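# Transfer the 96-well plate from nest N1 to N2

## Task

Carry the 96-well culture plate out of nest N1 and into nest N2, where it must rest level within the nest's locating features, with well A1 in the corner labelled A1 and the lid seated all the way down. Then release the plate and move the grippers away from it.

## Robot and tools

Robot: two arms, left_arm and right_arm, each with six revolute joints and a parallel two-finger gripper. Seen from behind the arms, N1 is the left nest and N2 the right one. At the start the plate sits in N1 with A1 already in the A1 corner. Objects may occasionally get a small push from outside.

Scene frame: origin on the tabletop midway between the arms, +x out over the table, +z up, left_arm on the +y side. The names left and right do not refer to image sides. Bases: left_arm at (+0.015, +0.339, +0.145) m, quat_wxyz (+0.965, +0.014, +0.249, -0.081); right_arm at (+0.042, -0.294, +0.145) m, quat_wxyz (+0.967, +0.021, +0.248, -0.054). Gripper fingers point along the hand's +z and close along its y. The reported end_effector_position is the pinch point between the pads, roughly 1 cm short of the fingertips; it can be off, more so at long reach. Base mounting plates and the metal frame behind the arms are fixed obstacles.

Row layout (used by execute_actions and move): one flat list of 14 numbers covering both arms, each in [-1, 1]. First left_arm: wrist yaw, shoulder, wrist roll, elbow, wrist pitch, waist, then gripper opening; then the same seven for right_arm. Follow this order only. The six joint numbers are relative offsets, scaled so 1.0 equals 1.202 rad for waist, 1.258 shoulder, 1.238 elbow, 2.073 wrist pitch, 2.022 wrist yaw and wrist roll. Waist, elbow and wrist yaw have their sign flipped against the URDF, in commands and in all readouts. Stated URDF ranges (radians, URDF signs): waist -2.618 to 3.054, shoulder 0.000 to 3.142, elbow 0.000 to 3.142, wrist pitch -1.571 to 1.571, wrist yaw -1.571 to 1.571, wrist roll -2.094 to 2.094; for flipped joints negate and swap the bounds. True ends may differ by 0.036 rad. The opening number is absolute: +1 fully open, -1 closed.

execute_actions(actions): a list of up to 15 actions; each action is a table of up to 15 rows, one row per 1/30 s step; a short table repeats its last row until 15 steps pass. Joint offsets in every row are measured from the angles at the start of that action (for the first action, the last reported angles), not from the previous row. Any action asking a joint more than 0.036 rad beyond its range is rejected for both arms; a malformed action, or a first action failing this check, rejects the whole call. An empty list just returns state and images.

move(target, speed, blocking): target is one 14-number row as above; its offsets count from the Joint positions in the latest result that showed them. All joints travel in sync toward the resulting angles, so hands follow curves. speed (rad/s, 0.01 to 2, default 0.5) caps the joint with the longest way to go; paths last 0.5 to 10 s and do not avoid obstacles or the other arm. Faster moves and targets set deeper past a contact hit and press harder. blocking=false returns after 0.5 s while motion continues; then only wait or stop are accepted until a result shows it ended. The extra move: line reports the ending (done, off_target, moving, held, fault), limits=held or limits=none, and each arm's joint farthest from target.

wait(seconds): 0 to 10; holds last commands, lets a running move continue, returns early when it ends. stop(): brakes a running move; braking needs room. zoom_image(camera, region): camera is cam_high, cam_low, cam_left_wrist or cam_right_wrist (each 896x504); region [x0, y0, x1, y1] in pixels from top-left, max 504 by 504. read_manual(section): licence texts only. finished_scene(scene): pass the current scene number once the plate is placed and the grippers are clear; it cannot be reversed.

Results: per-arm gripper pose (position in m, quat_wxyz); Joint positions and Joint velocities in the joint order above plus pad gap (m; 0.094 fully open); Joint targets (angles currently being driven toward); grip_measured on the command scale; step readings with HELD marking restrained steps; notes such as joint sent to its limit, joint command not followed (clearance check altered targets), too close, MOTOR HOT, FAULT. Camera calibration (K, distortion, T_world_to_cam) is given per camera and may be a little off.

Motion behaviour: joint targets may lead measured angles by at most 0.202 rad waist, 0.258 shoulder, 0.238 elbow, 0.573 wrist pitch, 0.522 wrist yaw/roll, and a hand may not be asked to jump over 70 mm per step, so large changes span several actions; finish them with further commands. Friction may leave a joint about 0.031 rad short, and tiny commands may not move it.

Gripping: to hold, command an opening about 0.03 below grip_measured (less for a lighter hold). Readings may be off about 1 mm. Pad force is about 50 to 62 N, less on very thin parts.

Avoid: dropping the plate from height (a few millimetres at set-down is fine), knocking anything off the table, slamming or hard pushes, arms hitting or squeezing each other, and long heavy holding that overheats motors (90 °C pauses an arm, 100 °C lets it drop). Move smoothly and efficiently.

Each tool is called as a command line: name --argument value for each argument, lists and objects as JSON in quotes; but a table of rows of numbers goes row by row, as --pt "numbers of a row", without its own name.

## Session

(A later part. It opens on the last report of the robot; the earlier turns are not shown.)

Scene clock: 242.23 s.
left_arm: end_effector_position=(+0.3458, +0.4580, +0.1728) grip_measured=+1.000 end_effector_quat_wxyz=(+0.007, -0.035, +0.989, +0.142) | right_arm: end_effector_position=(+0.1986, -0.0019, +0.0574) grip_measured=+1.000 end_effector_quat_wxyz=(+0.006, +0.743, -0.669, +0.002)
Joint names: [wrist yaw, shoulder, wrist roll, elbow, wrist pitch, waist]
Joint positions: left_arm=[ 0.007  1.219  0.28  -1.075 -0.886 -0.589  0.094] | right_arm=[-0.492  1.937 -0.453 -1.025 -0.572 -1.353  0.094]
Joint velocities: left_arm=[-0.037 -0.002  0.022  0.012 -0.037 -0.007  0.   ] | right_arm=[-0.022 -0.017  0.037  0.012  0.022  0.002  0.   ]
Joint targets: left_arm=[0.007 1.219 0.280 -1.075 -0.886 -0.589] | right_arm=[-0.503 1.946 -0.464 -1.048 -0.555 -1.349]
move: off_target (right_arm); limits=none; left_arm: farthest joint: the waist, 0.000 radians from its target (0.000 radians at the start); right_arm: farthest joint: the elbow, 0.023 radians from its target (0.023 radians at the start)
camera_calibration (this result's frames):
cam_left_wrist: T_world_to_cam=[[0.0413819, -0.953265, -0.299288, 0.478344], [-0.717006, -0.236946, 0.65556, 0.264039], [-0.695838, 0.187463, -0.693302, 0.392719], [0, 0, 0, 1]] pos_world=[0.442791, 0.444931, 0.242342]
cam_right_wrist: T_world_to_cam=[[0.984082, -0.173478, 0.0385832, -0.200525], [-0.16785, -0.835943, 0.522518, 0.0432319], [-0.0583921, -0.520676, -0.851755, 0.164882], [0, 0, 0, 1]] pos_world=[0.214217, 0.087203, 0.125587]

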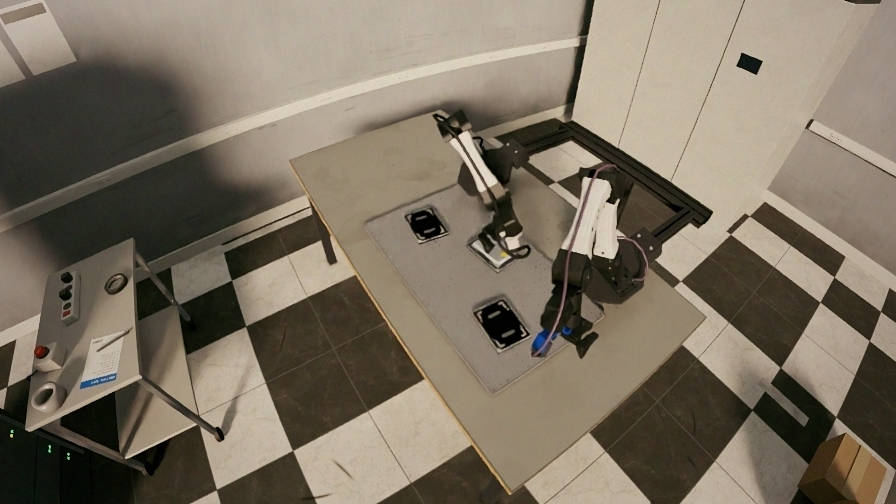

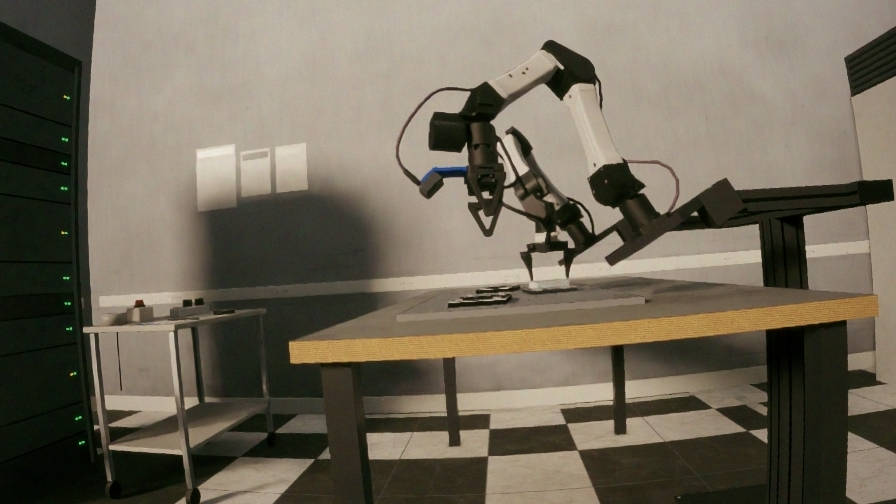

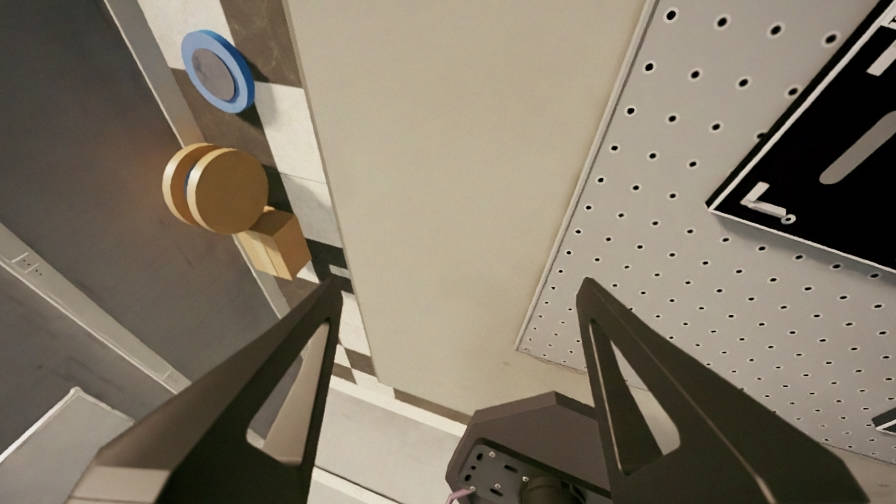

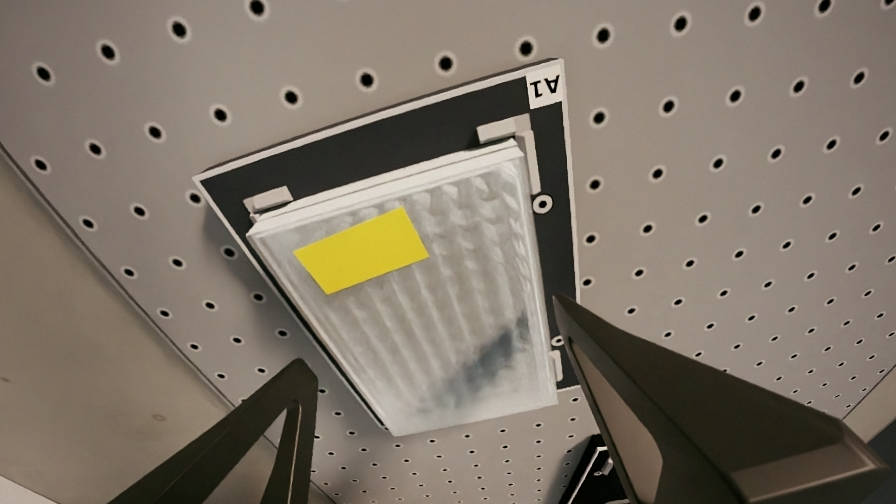

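move --target '[0,0,0,0,0,0,1,0,-0.03,-0.004,0.059,0.021,0.025,1]' --speed 0.12

Scene clock: 263.00 s.
left_arm: end_effector_position=(+0.3458, +0.4580, +0.1728) grip_measured=+1.000 end_effector_quat_wxyz=(+0.007, -0.035, +0.989, +0.142) | right_arm: end_effector_position=(+0.1984, -0.0172, +0.0495) grip_measured=+1.000 end_effector_quat_wxyz=(+0.016, +0.737, -0.675, +0.007)
Joint names: [wrist yaw, shoulder, wrist roll, elbow, wrist pitch, waist]
Joint positions: left_arm=[ 0.007  1.219  0.28  -1.075 -0.886 -0.589  0.094] | right_arm=[-0.494  1.923 -0.454 -0.974 -0.545 -1.328  0.094]
Joint velocities: left_arm=[-0.007 -0.007 -0.022  0.002 -0.037  0.002  0.   ] | right_arm=[ 0.022 -0.027 -0.007  0.007  0.022  0.002  0.   ]
Joint targets: left_arm=[0.007 1.219 0.280 -1.075 -0.886 -0.589] | right_arm=[-0.492 1.899 -0.462 -0.952 -0.528 -1.323]
move: off_target (right_arm); limits=none; left_arm: farthest joint: the waist, 0.000 radians from its target (0.000 radians at the start); right_arm: farthest joint: the shoulder, 0.024 radians from its target (0.037 radians at the start)
camera_calibration (this result's frames):
cam_left_wrist: T_world_to_cam=[[0.0413819, -0.953265, -0.299288, 0.478344], [-0.717006, -0.236946, 0.65556, 0.264039], [-0.695838, 0.187463, -0.693302, 0.392719], [0, 0, 0, 1]] pos_world=[0.442791, 0.444931, 0.242342]
cam_right_wrist: T_world_to_cam=[[0.981179, -0.189141, 0.0388962, -0.202337], [-0.179857, -0.821855, 0.540561, 0.0363068], [-0.0702754, -0.537383, -0.840405, 0.151622], [0, 0, 0, 1]] pos_world=[0.215715, 0.0730477, 0.115668]

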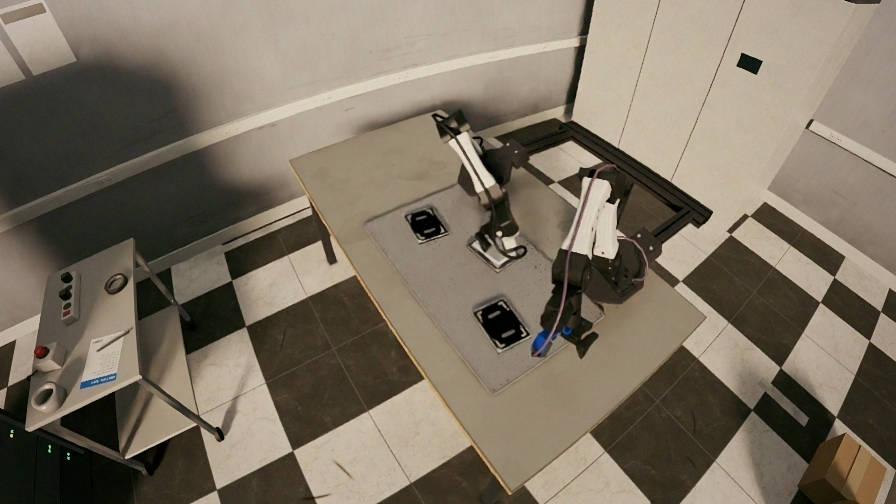

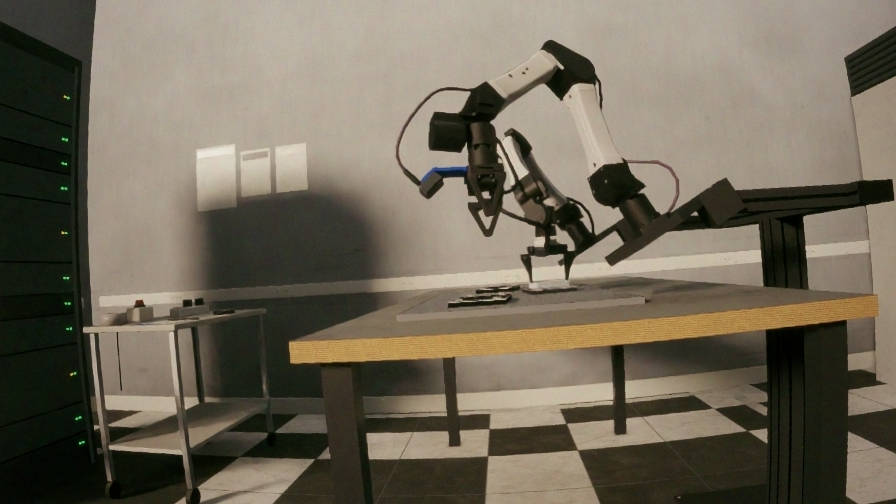

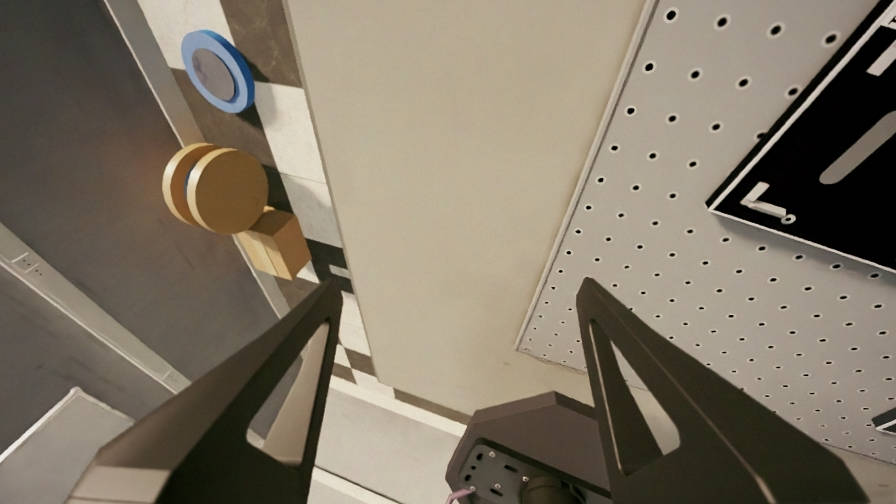

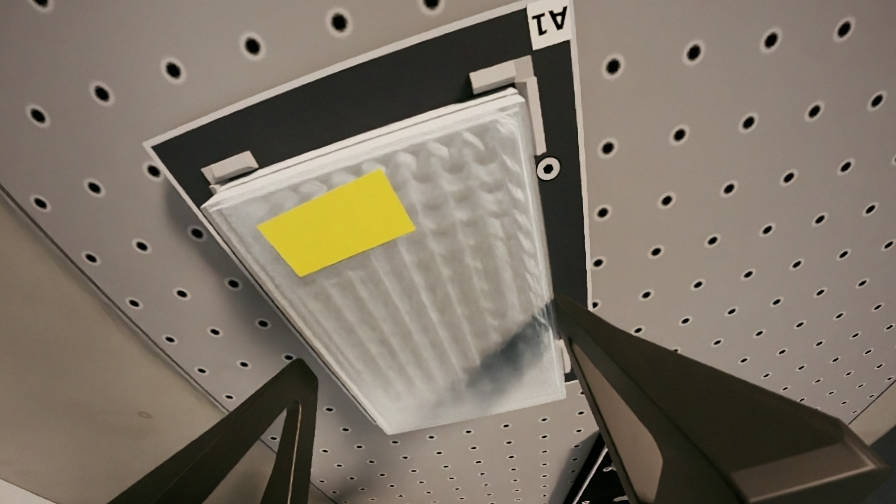

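move --target '[0,0,0,0,0,0,1,0,-0.005,-0.003,0.008,0.006,0.013,1]' --speed 0.05

Scene clock: 267.37 s.
left_arm: end_effector_position=(+0.3458, +0.4580, +0.1728) grip_measured=+1.000 end_effector_quat_wxyz=(+0.007, -0.035, +0.989, +0.142) | right_arm: end_effector_position=(+0.2009, -0.0189, +0.0480) grip_measured=+1.000 end_effector_quat_wxyz=(+0.017, +0.734, -0.679, +0.009)
Joint names: [wrist yaw, shoulder, wrist roll, elbow, wrist pitch, waist]
Joint positions: left_arm=[ 0.007  1.219  0.28  -1.075 -0.886 -0.589  0.094] | right_arm=[-0.494  1.923 -0.454 -0.974 -0.544 -1.318  0.094]
Joint velocities: left_arm=[ 0.007 -0.002 -0.037  0.022 -0.007 -0.002  0.   ] | right_arm=[-0.037 -0.012  0.037 -0.012 -0.051  0.007  0.   ]
Joint targets: left_arm=[0.007 1.219 0.280 -1.075 -0.886 -0.589] | right_arm=[-0.494 1.916 -0.460 -0.964 -0.532 -1.312]
move: done; limits=none; left_arm: farthest joint: the waist, 0.000 radians from its target (0.000 radians at the start); right_arm: farthest joint: the wrist pitch, 0.011 radians from its target (0.011 radians at the start)
camera_calibration (this result's frames):
cam_left_wrist: T_world_to_cam=[[0.0413819, -0.953265, -0.299288, 0.478344], [-0.717006, -0.236946, 0.65556, 0.264039], [-0.695838, 0.187463, -0.693302, 0.392719], [0, 0, 0, 1]] pos_world=[0.442791, 0.444931, 0.242342]
cam_right_wrist: T_world_to_cam=[[0.97938, -0.19817, 0.0392972, -0.20487], [-0.18731, -0.817802, 0.544165, 0.0375243], [-0.0756997, -0.540305, -0.838057, 0.15055], [0, 0, 0, 1]] pos_world=[0.219071, 0.0714313, 0.113801]

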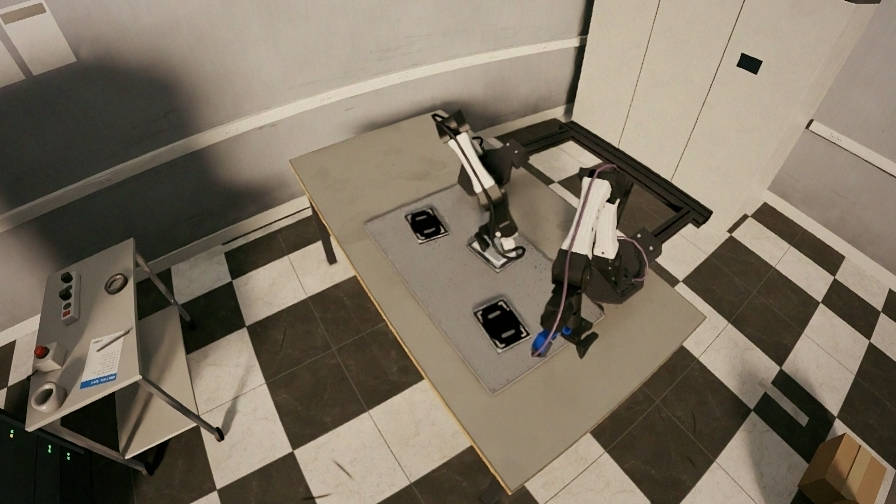

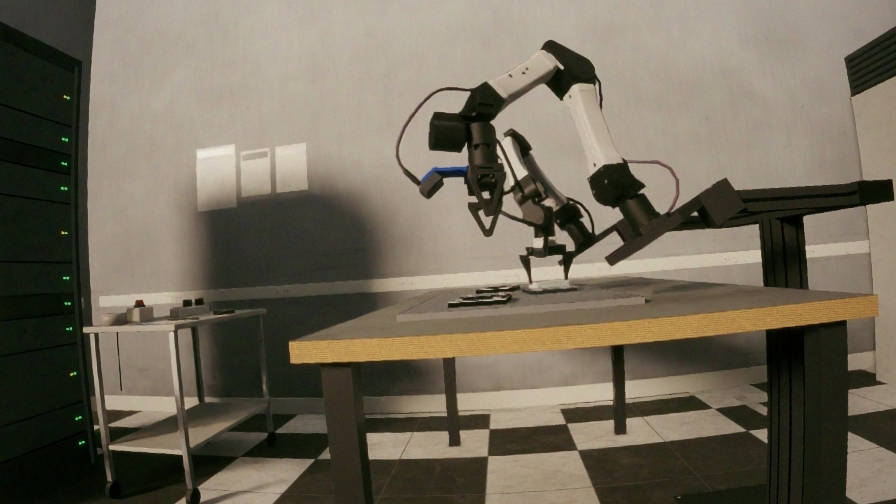

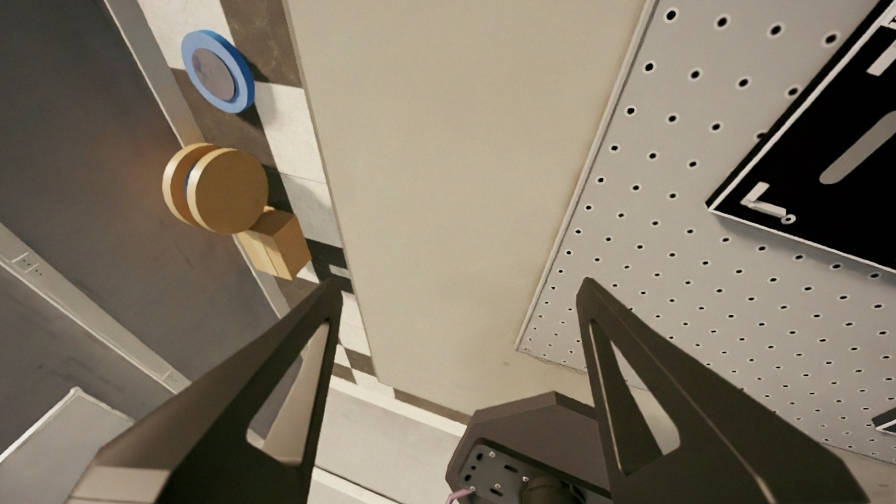

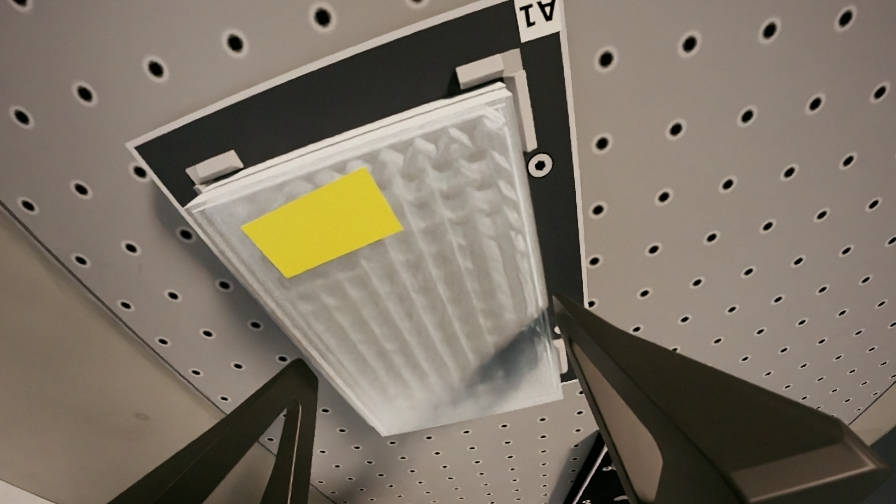

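move --target '[0,0,0,0,0,0,1,0,0.024,0,0.014,0.015,0.011,1]' --speed 0.06

zoom_image --camera "cam_low" --region '[500, 245, 600, 315]'

Scene clock: 271.57 s.
left_arm: end_effector_position=(+0.3458, +0.4580, +0.1728) grip_measured=+1.000 end_effector_quat_wxyz=(+0.007, -0.035, +0.989, +0.142) | right_arm: end_effector_position=(+0.2009, -0.0191, +0.0427) grip_measured=+1.000 end_effector_quat_wxyz=(+0.019, +0.732, -0.681, +0.010)
Joint names: [wrist yaw, shoulder, wrist roll, elbow, wrist pitch, waist]
Joint positions: left_arm=[ 0.007  1.219  0.28  -1.075 -0.886 -0.589  0.094] | right_arm=[-0.494  1.939 -0.454 -0.974 -0.529 -1.31   0.094]
Joint velocities: left_arm=[-0.022 -0.007  0.051  0.007 -0.051 -0.002  0.   ] | right_arm=[-0.051  0.012  0.007 -0.007 -0.022  0.002  0.   ]
Joint targets: left_arm=[0.007 1.219 0.280 -1.075 -0.886 -0.589] | right_arm=[-0.494 1.953 -0.454 -0.957 -0.513 -1.304]
move: done; limits=none; left_arm: farthest joint: the waist, 0.000 radians from its target (0.000 radians at the start); right_arm: farthest joint: the elbow, 0.018 radians from its target (0.018 radians at the start)
camera_calibration (this result's frames):
cam_left_wrist: T_world_to_cam=[[0.0413819, -0.953265, -0.299288, 0.478344], [-0.717006, -0.236946, 0.65556, 0.264039], [-0.695838, 0.187463, -0.693302, 0.392719], [0, 0, 0, 1]] pos_world=[0.442791, 0.444931, 0.242342]
cam_right_wrist: T_world_to_cam=[[0.978112, -0.204324, 0.0393399, -0.204613], [-0.192086, -0.813974, 0.548224, 0.0410774], [-0.0799937, -0.543781, -0.835406, 0.146731], [0, 0, 0, 1]] pos_world=[0.219762, 0.0714182, 0.10811]

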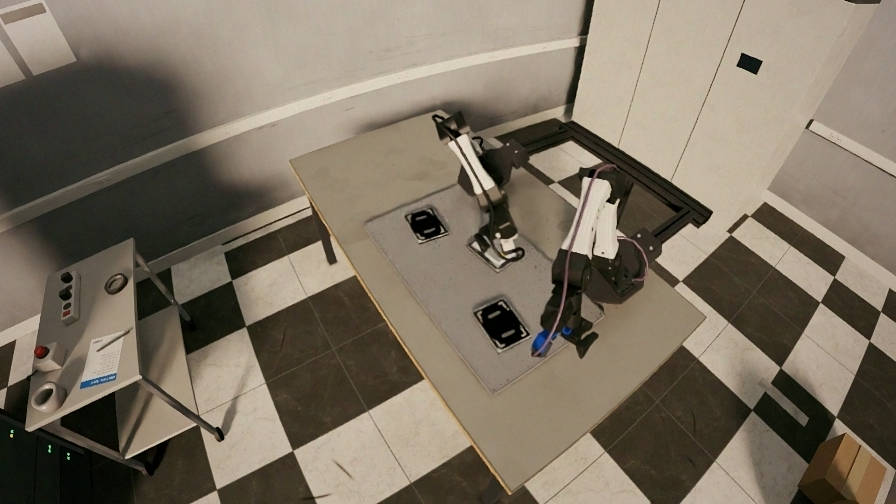

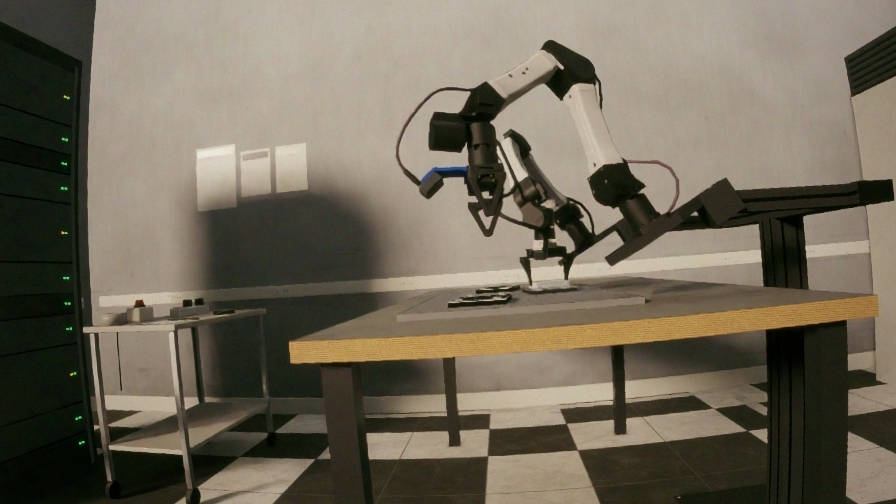

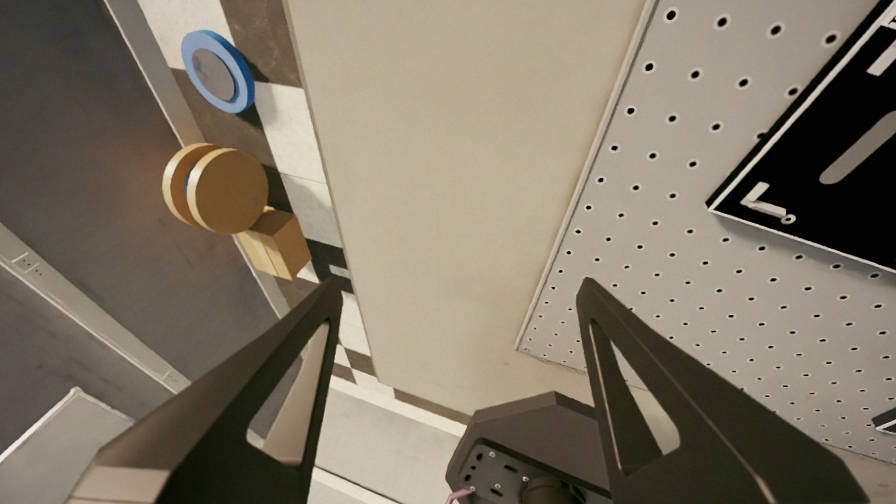

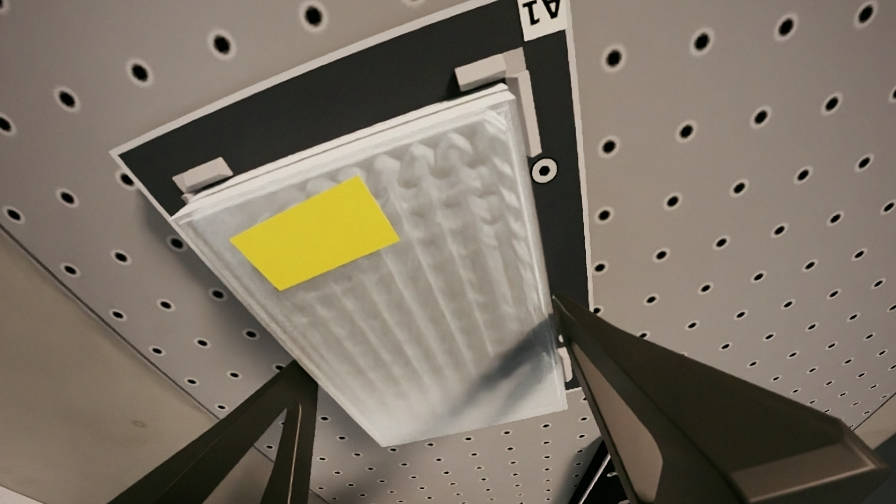

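Region (500, 245, 600, 315) of cam_low's 896x504 image, scaled by 5.040, with more detail than that image has; it fills the top 353 rows of this view, and the rest is white.

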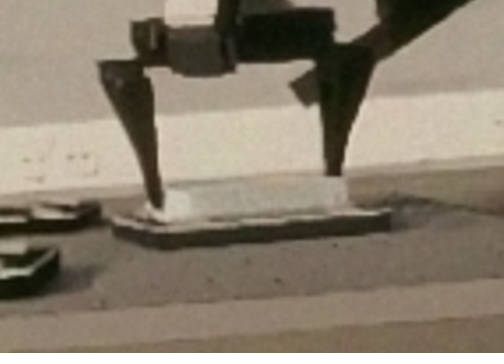

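move --target '[0,0,0,0,0,0,1,0,0.024,0,0.018,0.018,0.013,1]' --speed 0.05

zoom_image --camera "cam_low" --region '[500, 245, 600, 315]'

Scene clock: 279.27 s.
left_arm: end_effector_position=(+0.3458, +0.4580, +0.1728) grip_measured=+1.000 end_effector_quat_wxyz=(+0.007, -0.035, +0.989, +0.142) | right_arm: end_effector_position=(+0.2020, -0.0185, +0.0371) grip_measured=+1.000 end_effector_quat_wxyz=(+0.019, +0.728, -0.685, +0.010)
Joint names: [wrist yaw, shoulder, wrist roll, elbow, wrist pitch, waist]
Joint positions: left_arm=[ 0.007  1.219  0.28  -1.075 -0.886 -0.589  0.094] | right_arm=[-0.494  1.955 -0.454 -0.974 -0.508 -1.299  0.094]
Joint velocities: left_arm=[ 0.022 -0.017 -0.022  0.007  0.022  0.002  0.   ] | right_arm=[-0.051  0.017 -0.007  0.017  0.022 -0.002  0.   ]
Joint targets: left_arm=[0.007 1.219 0.280 -1.075 -0.886 -0.589] | right_arm=[-0.494 1.969 -0.454 -0.952 -0.492 -1.294]
move: off_target (right_arm); limits=none; left_arm: farthest joint: the waist, 0.000 radians from its target (0.000 radians at the start); right_arm: farthest joint: the elbow, 0.023 radians from its target (0.023 radians at the start)
camera_calibration (this result's frames):
cam_left_wrist: T_world_to_cam=[[0.0413819, -0.953265, -0.299288, 0.478344], [-0.717006, -0.236946, 0.65556, 0.264039], [-0.695838, 0.187463, -0.693302, 0.392719], [0, 0, 0, 1]] pos_world=[0.442791, 0.444931, 0.242342]
cam_right_wrist: T_world_to_cam=[[0.975645, -0.21556, 0.0406234, -0.205099], [-0.202103, -0.811376, 0.548473, 0.0469505], [-0.085268, -0.543325, -0.835181, 0.143503], [0, 0, 0, 1]] pos_world=[0.221829, 0.0718523, 0.102432]

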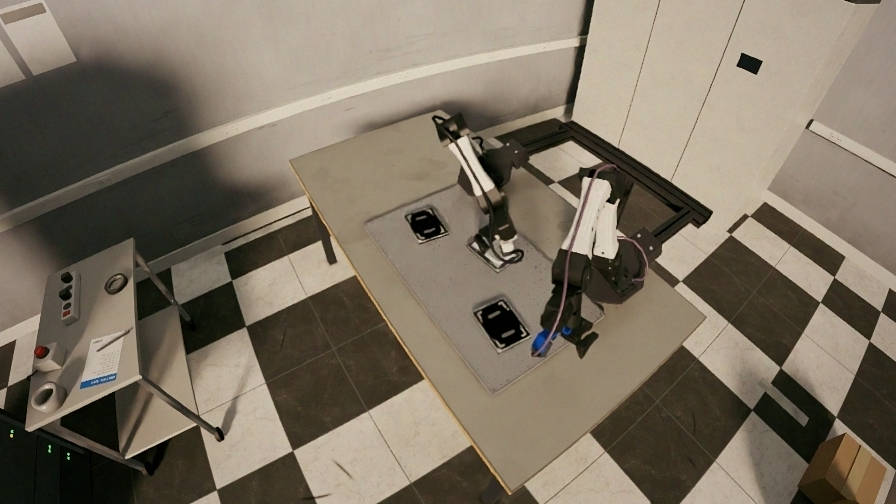

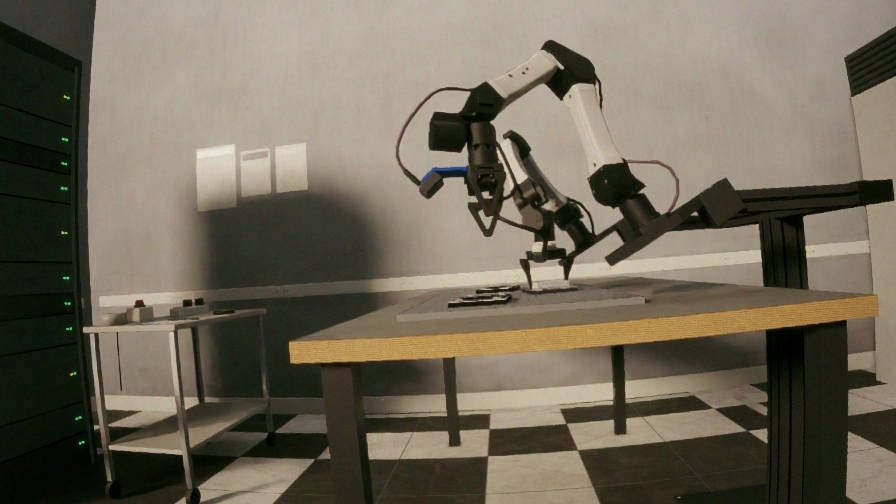

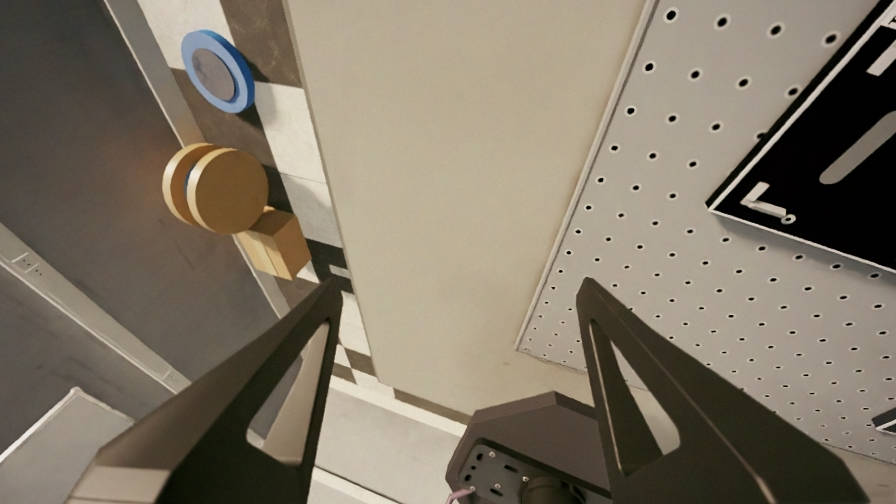

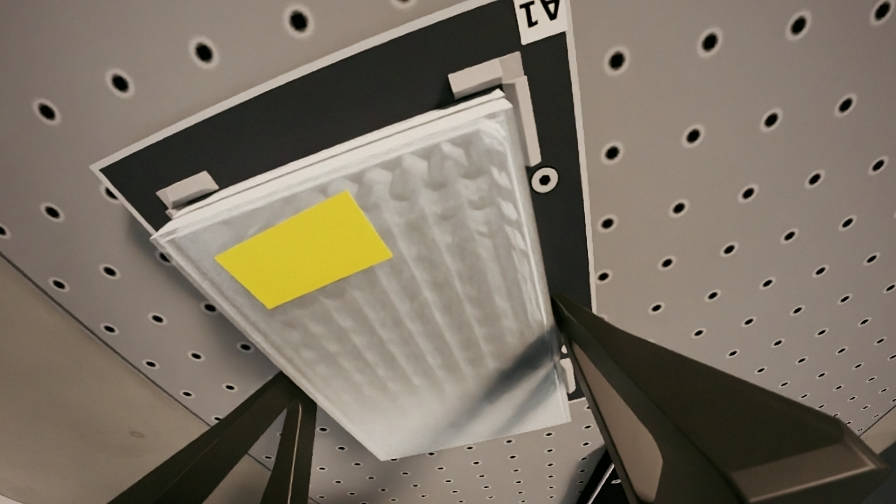

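Region (500, 245, 600, 315) of cam_low's 896x504 image, scaled by 5.040, with more detail than that image has; it fills the top 353 rows of this view, and the rest is white.

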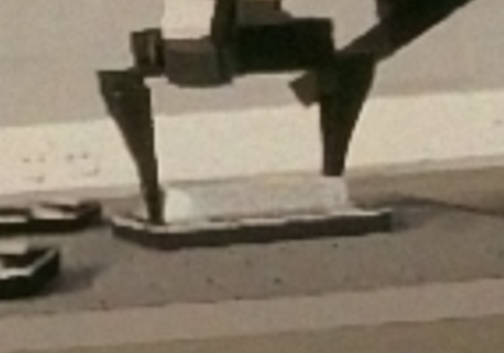

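execute_actions --actions '[]'

Scene clock: 290.53 s.
left_arm: end_effector_position=(+0.3458, +0.4580, +0.1728) grip_measured=+1.000 end_effector_quat_wxyz=(+0.007, -0.035, +0.989, +0.142) | right_arm: end_effector_position=(+0.2020, -0.0185, +0.0371) grip_measured=+1.000 end_effector_quat_wxyz=(+0.019, +0.728, -0.685, +0.010)
Joint names: [wrist yaw, shoulder, wrist roll, elbow, wrist pitch, waist]
Joint positions: left_arm=[ 0.007  1.219  0.28  -1.075 -0.886 -0.589  0.094] | right_arm=[-0.494  1.955 -0.454 -0.974 -0.507 -1.299  0.094]
Joint velocities: left_arm=[-0.007  0.002 -0.007  0.002  0.022 -0.007  0.   ] | right_arm=[ 0.066  0.007  0.037  0.007 -0.007  0.007  0.   ]
Joint targets: left_arm=[0.007 1.219 0.280 -1.075 -0.886 -0.589] | right_arm=[-0.494 1.969 -0.454 -0.952 -0.492 -1.294]
camera_calibration (this result's frames):
cam_left_wrist: T_world_to_cam=[[0.0413819, -0.953265, -0.299288, 0.478344], [-0.717006, -0.236946, 0.65556, 0.264039], [-0.695838, 0.187463, -0.693302, 0.392719], [0, 0, 0, 1]] pos_world=[0.442791, 0.444931, 0.242342]
cam_right_wrist: T_world_to_cam=[[0.975601, -0.215747, 0.0406898, -0.205111], [-0.202323, -0.811509, 0.548195, 0.0470758], [-0.0852512, -0.543052, -0.83536, 0.143554], [0, 0, 0, 1]] pos_world=[0.221869, 0.071908, 0.102459]

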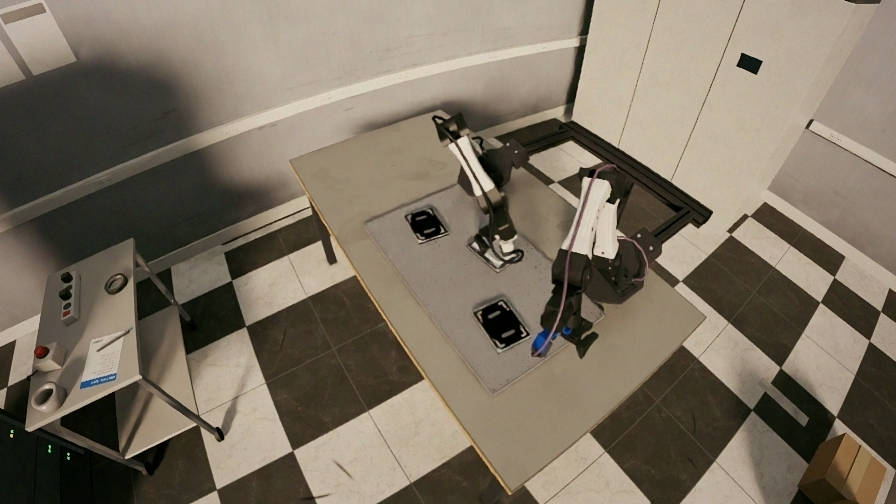

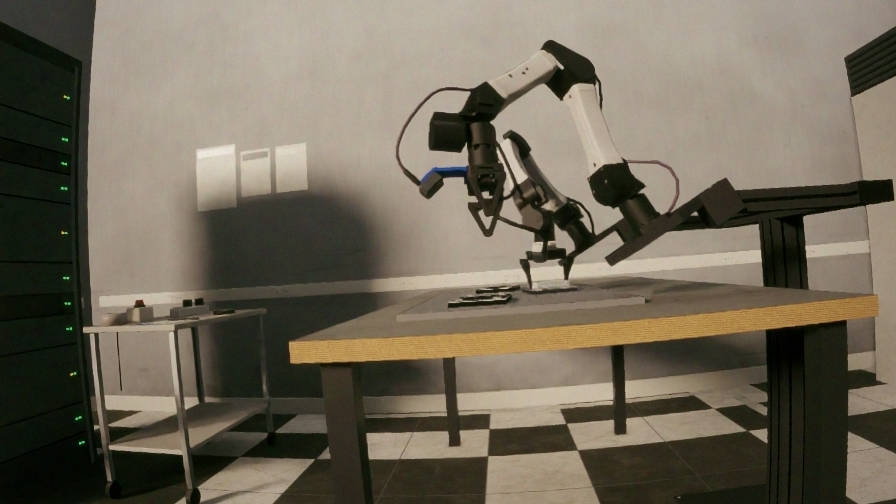

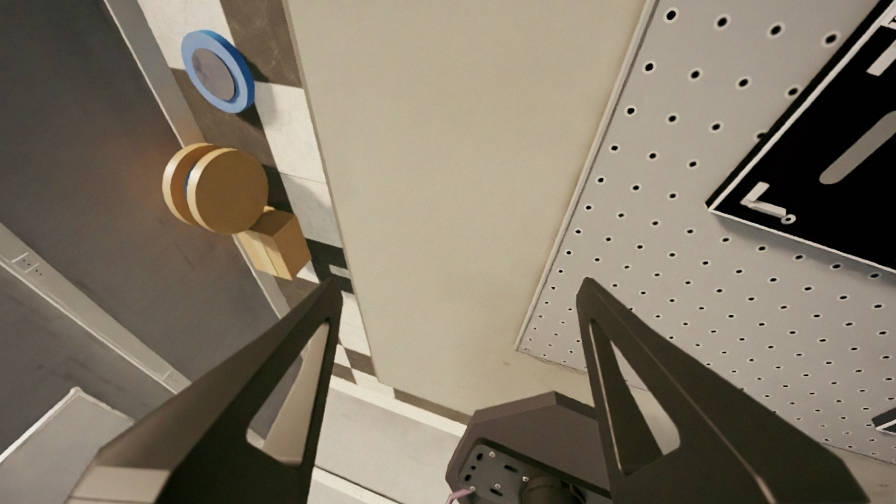

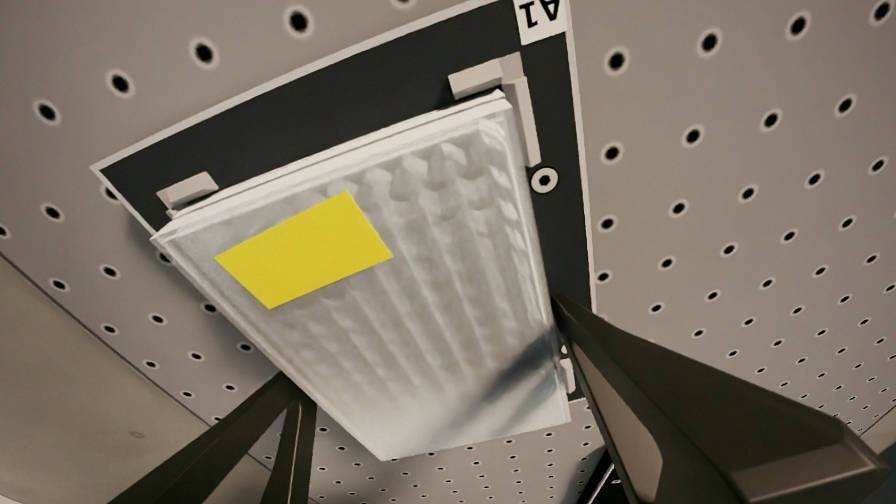

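execute_actions --actions '[[[0,0,0,0,0,0,1,0,0.016,0,0.019,0.010,0.006,1]],[[0,0,0,0,0,0,1,0,0,0,0,0,0,1]]]'

Scene clock: 295.20 s.
left_arm: end_effector_position=(+0.3458, +0.4580, +0.1728) grip_measured=+1.000 end_effector_quat_wxyz=(+0.007, -0.035, +0.989, +0.142) | right_arm: end_effector_position=(+0.2025, -0.0174, +0.0370) grip_measured=+1.000 end_effector_quat_wxyz=(+0.017, +0.727, -0.686, +0.010)
Joint names: [wrist yaw, shoulder, wrist roll, elbow, wrist pitch, waist]
Joint positions: left_arm=[ 0.007  1.219  0.28  -1.075 -0.886 -0.589  0.094] | right_arm=[-0.494  1.955 -0.454 -0.974 -0.502 -1.299  0.094]
Joint velocities: left_arm=[ 0.066  0.012 -0.037  0.002 -0.051 -0.012  0.   ] | right_arm=[ 0.037  0.007 -0.066 -0.017  0.037 -0.007  0.   ]
Joint targets: left_arm=[0.007 1.219 0.280 -1.075 -0.886 -0.589] | right_arm=[-0.494 1.955 -0.454 -0.974 -0.502 -1.299]
Step readings (joint positions; steps 1 to 15: 1st action; 16 to 30: 2nd action):
0: left_arm=[0.007 1.219 0.280 -1.075 -0.886 -0.589] | right_arm=[-0.494 1.955 -0.454 -0.974 -0.507 -1.299]
1: left_arm=[0.007 1.219 0.280 -1.075 -0.886 -0.589] | right_arm=[-0.494 1.955 -0.454 -0.974 -0.507 -1.299]
2: left_arm=[0.007 1.219 0.280 -1.075 -0.886 -0.589] | right_arm=[-0.494 1.955 -0.454 -0.974 -0.506 -1.299]
4: left_arm=[0.007 1.219 0.280 -1.075 -0.886 -0.589] | right_arm=[-0.494 1.955 -0.454 -0.974 -0.504 -1.299]
8: left_arm=[0.007 1.219 0.280 -1.075 -0.886 -0.589] | right_arm=[-0.494 1.955 -0.454 -0.974 -0.503 -1.299]
15: left_arm=[0.007 1.219 0.280 -1.075 -0.886 -0.589] | right_arm=[-0.494 1.955 -0.454 -0.974 -0.502 -1.299]
16: left_arm=[0.007 1.219 0.280 -1.075 -0.886 -0.589] | right_arm=[-0.494 1.955 -0.454 -0.974 -0.502 -1.299]
17: left_arm=[0.007 1.219 0.280 -1.075 -0.886 -0.589] | right_arm=[-0.494 1.955 -0.454 -0.974 -0.502 -1.299]
19: left_arm=[0.007 1.219 0.280 -1.075 -0.886 -0.589] | right_arm=[-0.494 1.955 -0.454 -0.974 -0.502 -1.299]
23: left_arm=[0.007 1.219 0.280 -1.075 -0.886 -0.589] | right_arm=[-0.494 1.955 -0.454 -0.974 -0.502 -1.299]
30: Joint positions above
camera_calibration (this result's frames):
cam_left_wrist: T_world_to_cam=[[0.0413819, -0.953265, -0.299288, 0.478344], [-0.717006, -0.236946, 0.65556, 0.264039], [-0.695838, 0.187463, -0.693302, 0.392719], [0, 0, 0, 1]] pos_world=[0.442791, 0.444931, 0.242342]
cam_right_wrist: T_world_to_cam=[[0.975024, -0.218177, 0.0415477, -0.205263], [-0.205177, -0.813226, 0.544578, 0.0487063], [-0.0850266, -0.539502, -0.83768, 0.144215], [0, 0, 0, 1]] pos_world=[0.222392, 0.0726301, 0.10281]

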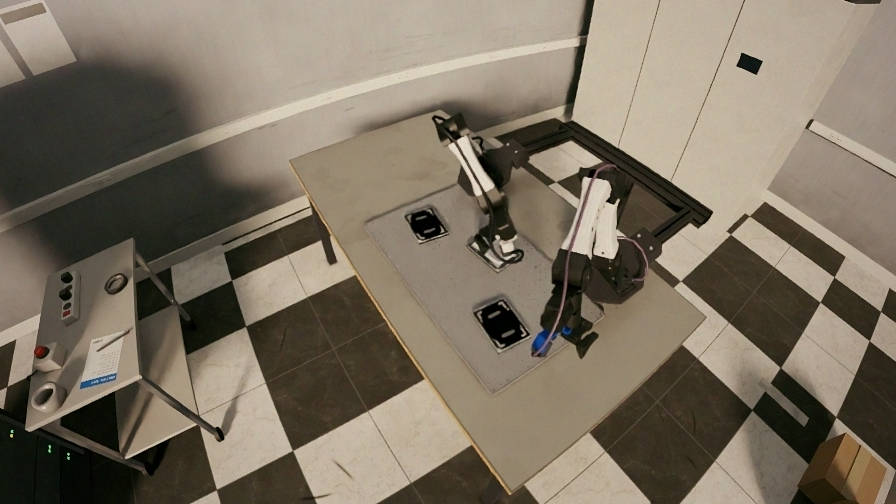

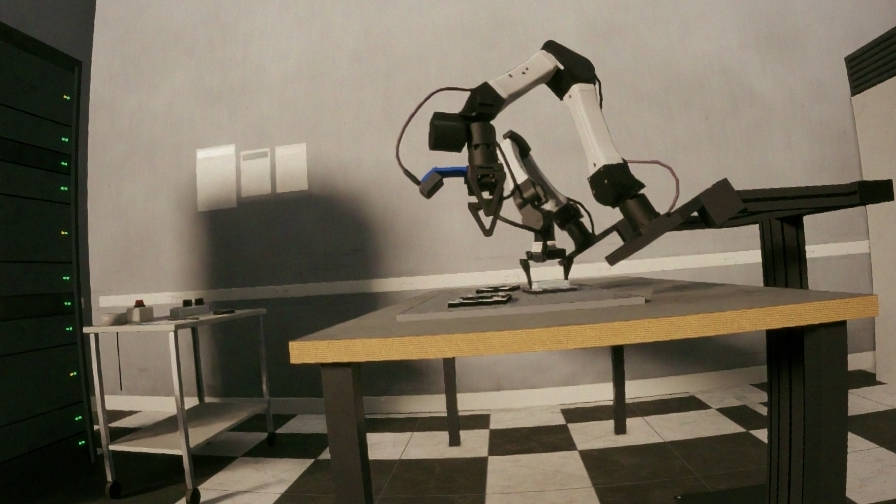

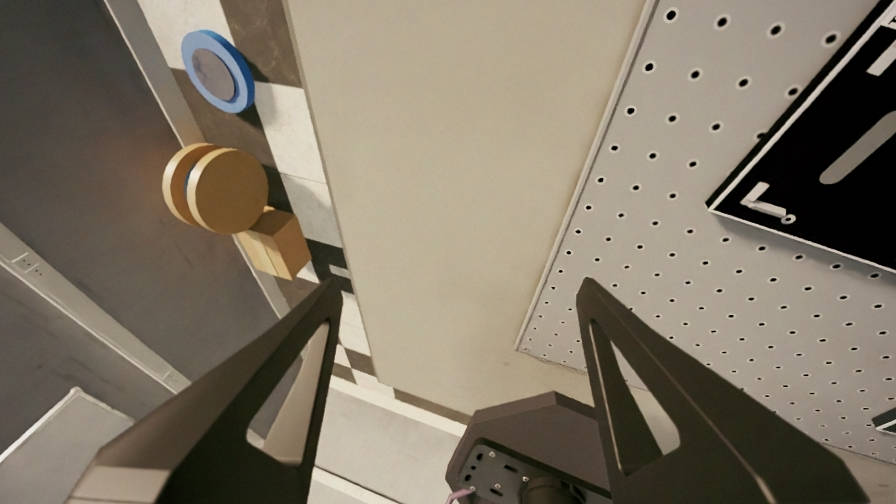

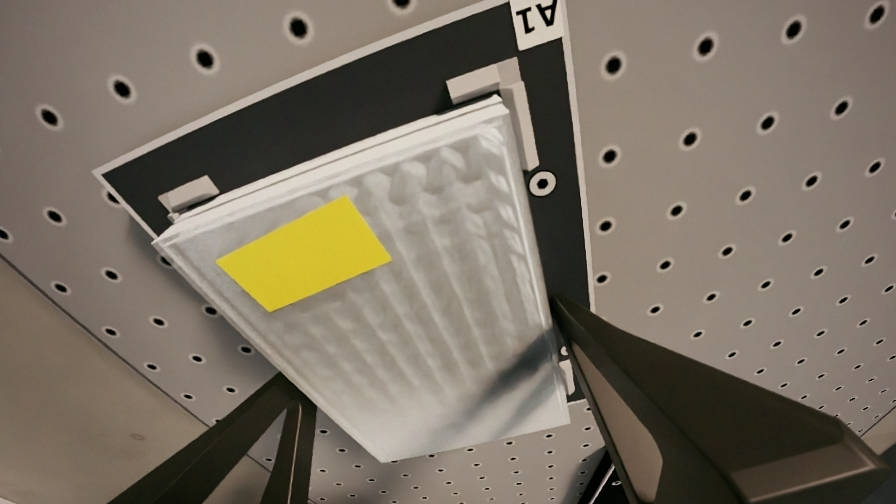

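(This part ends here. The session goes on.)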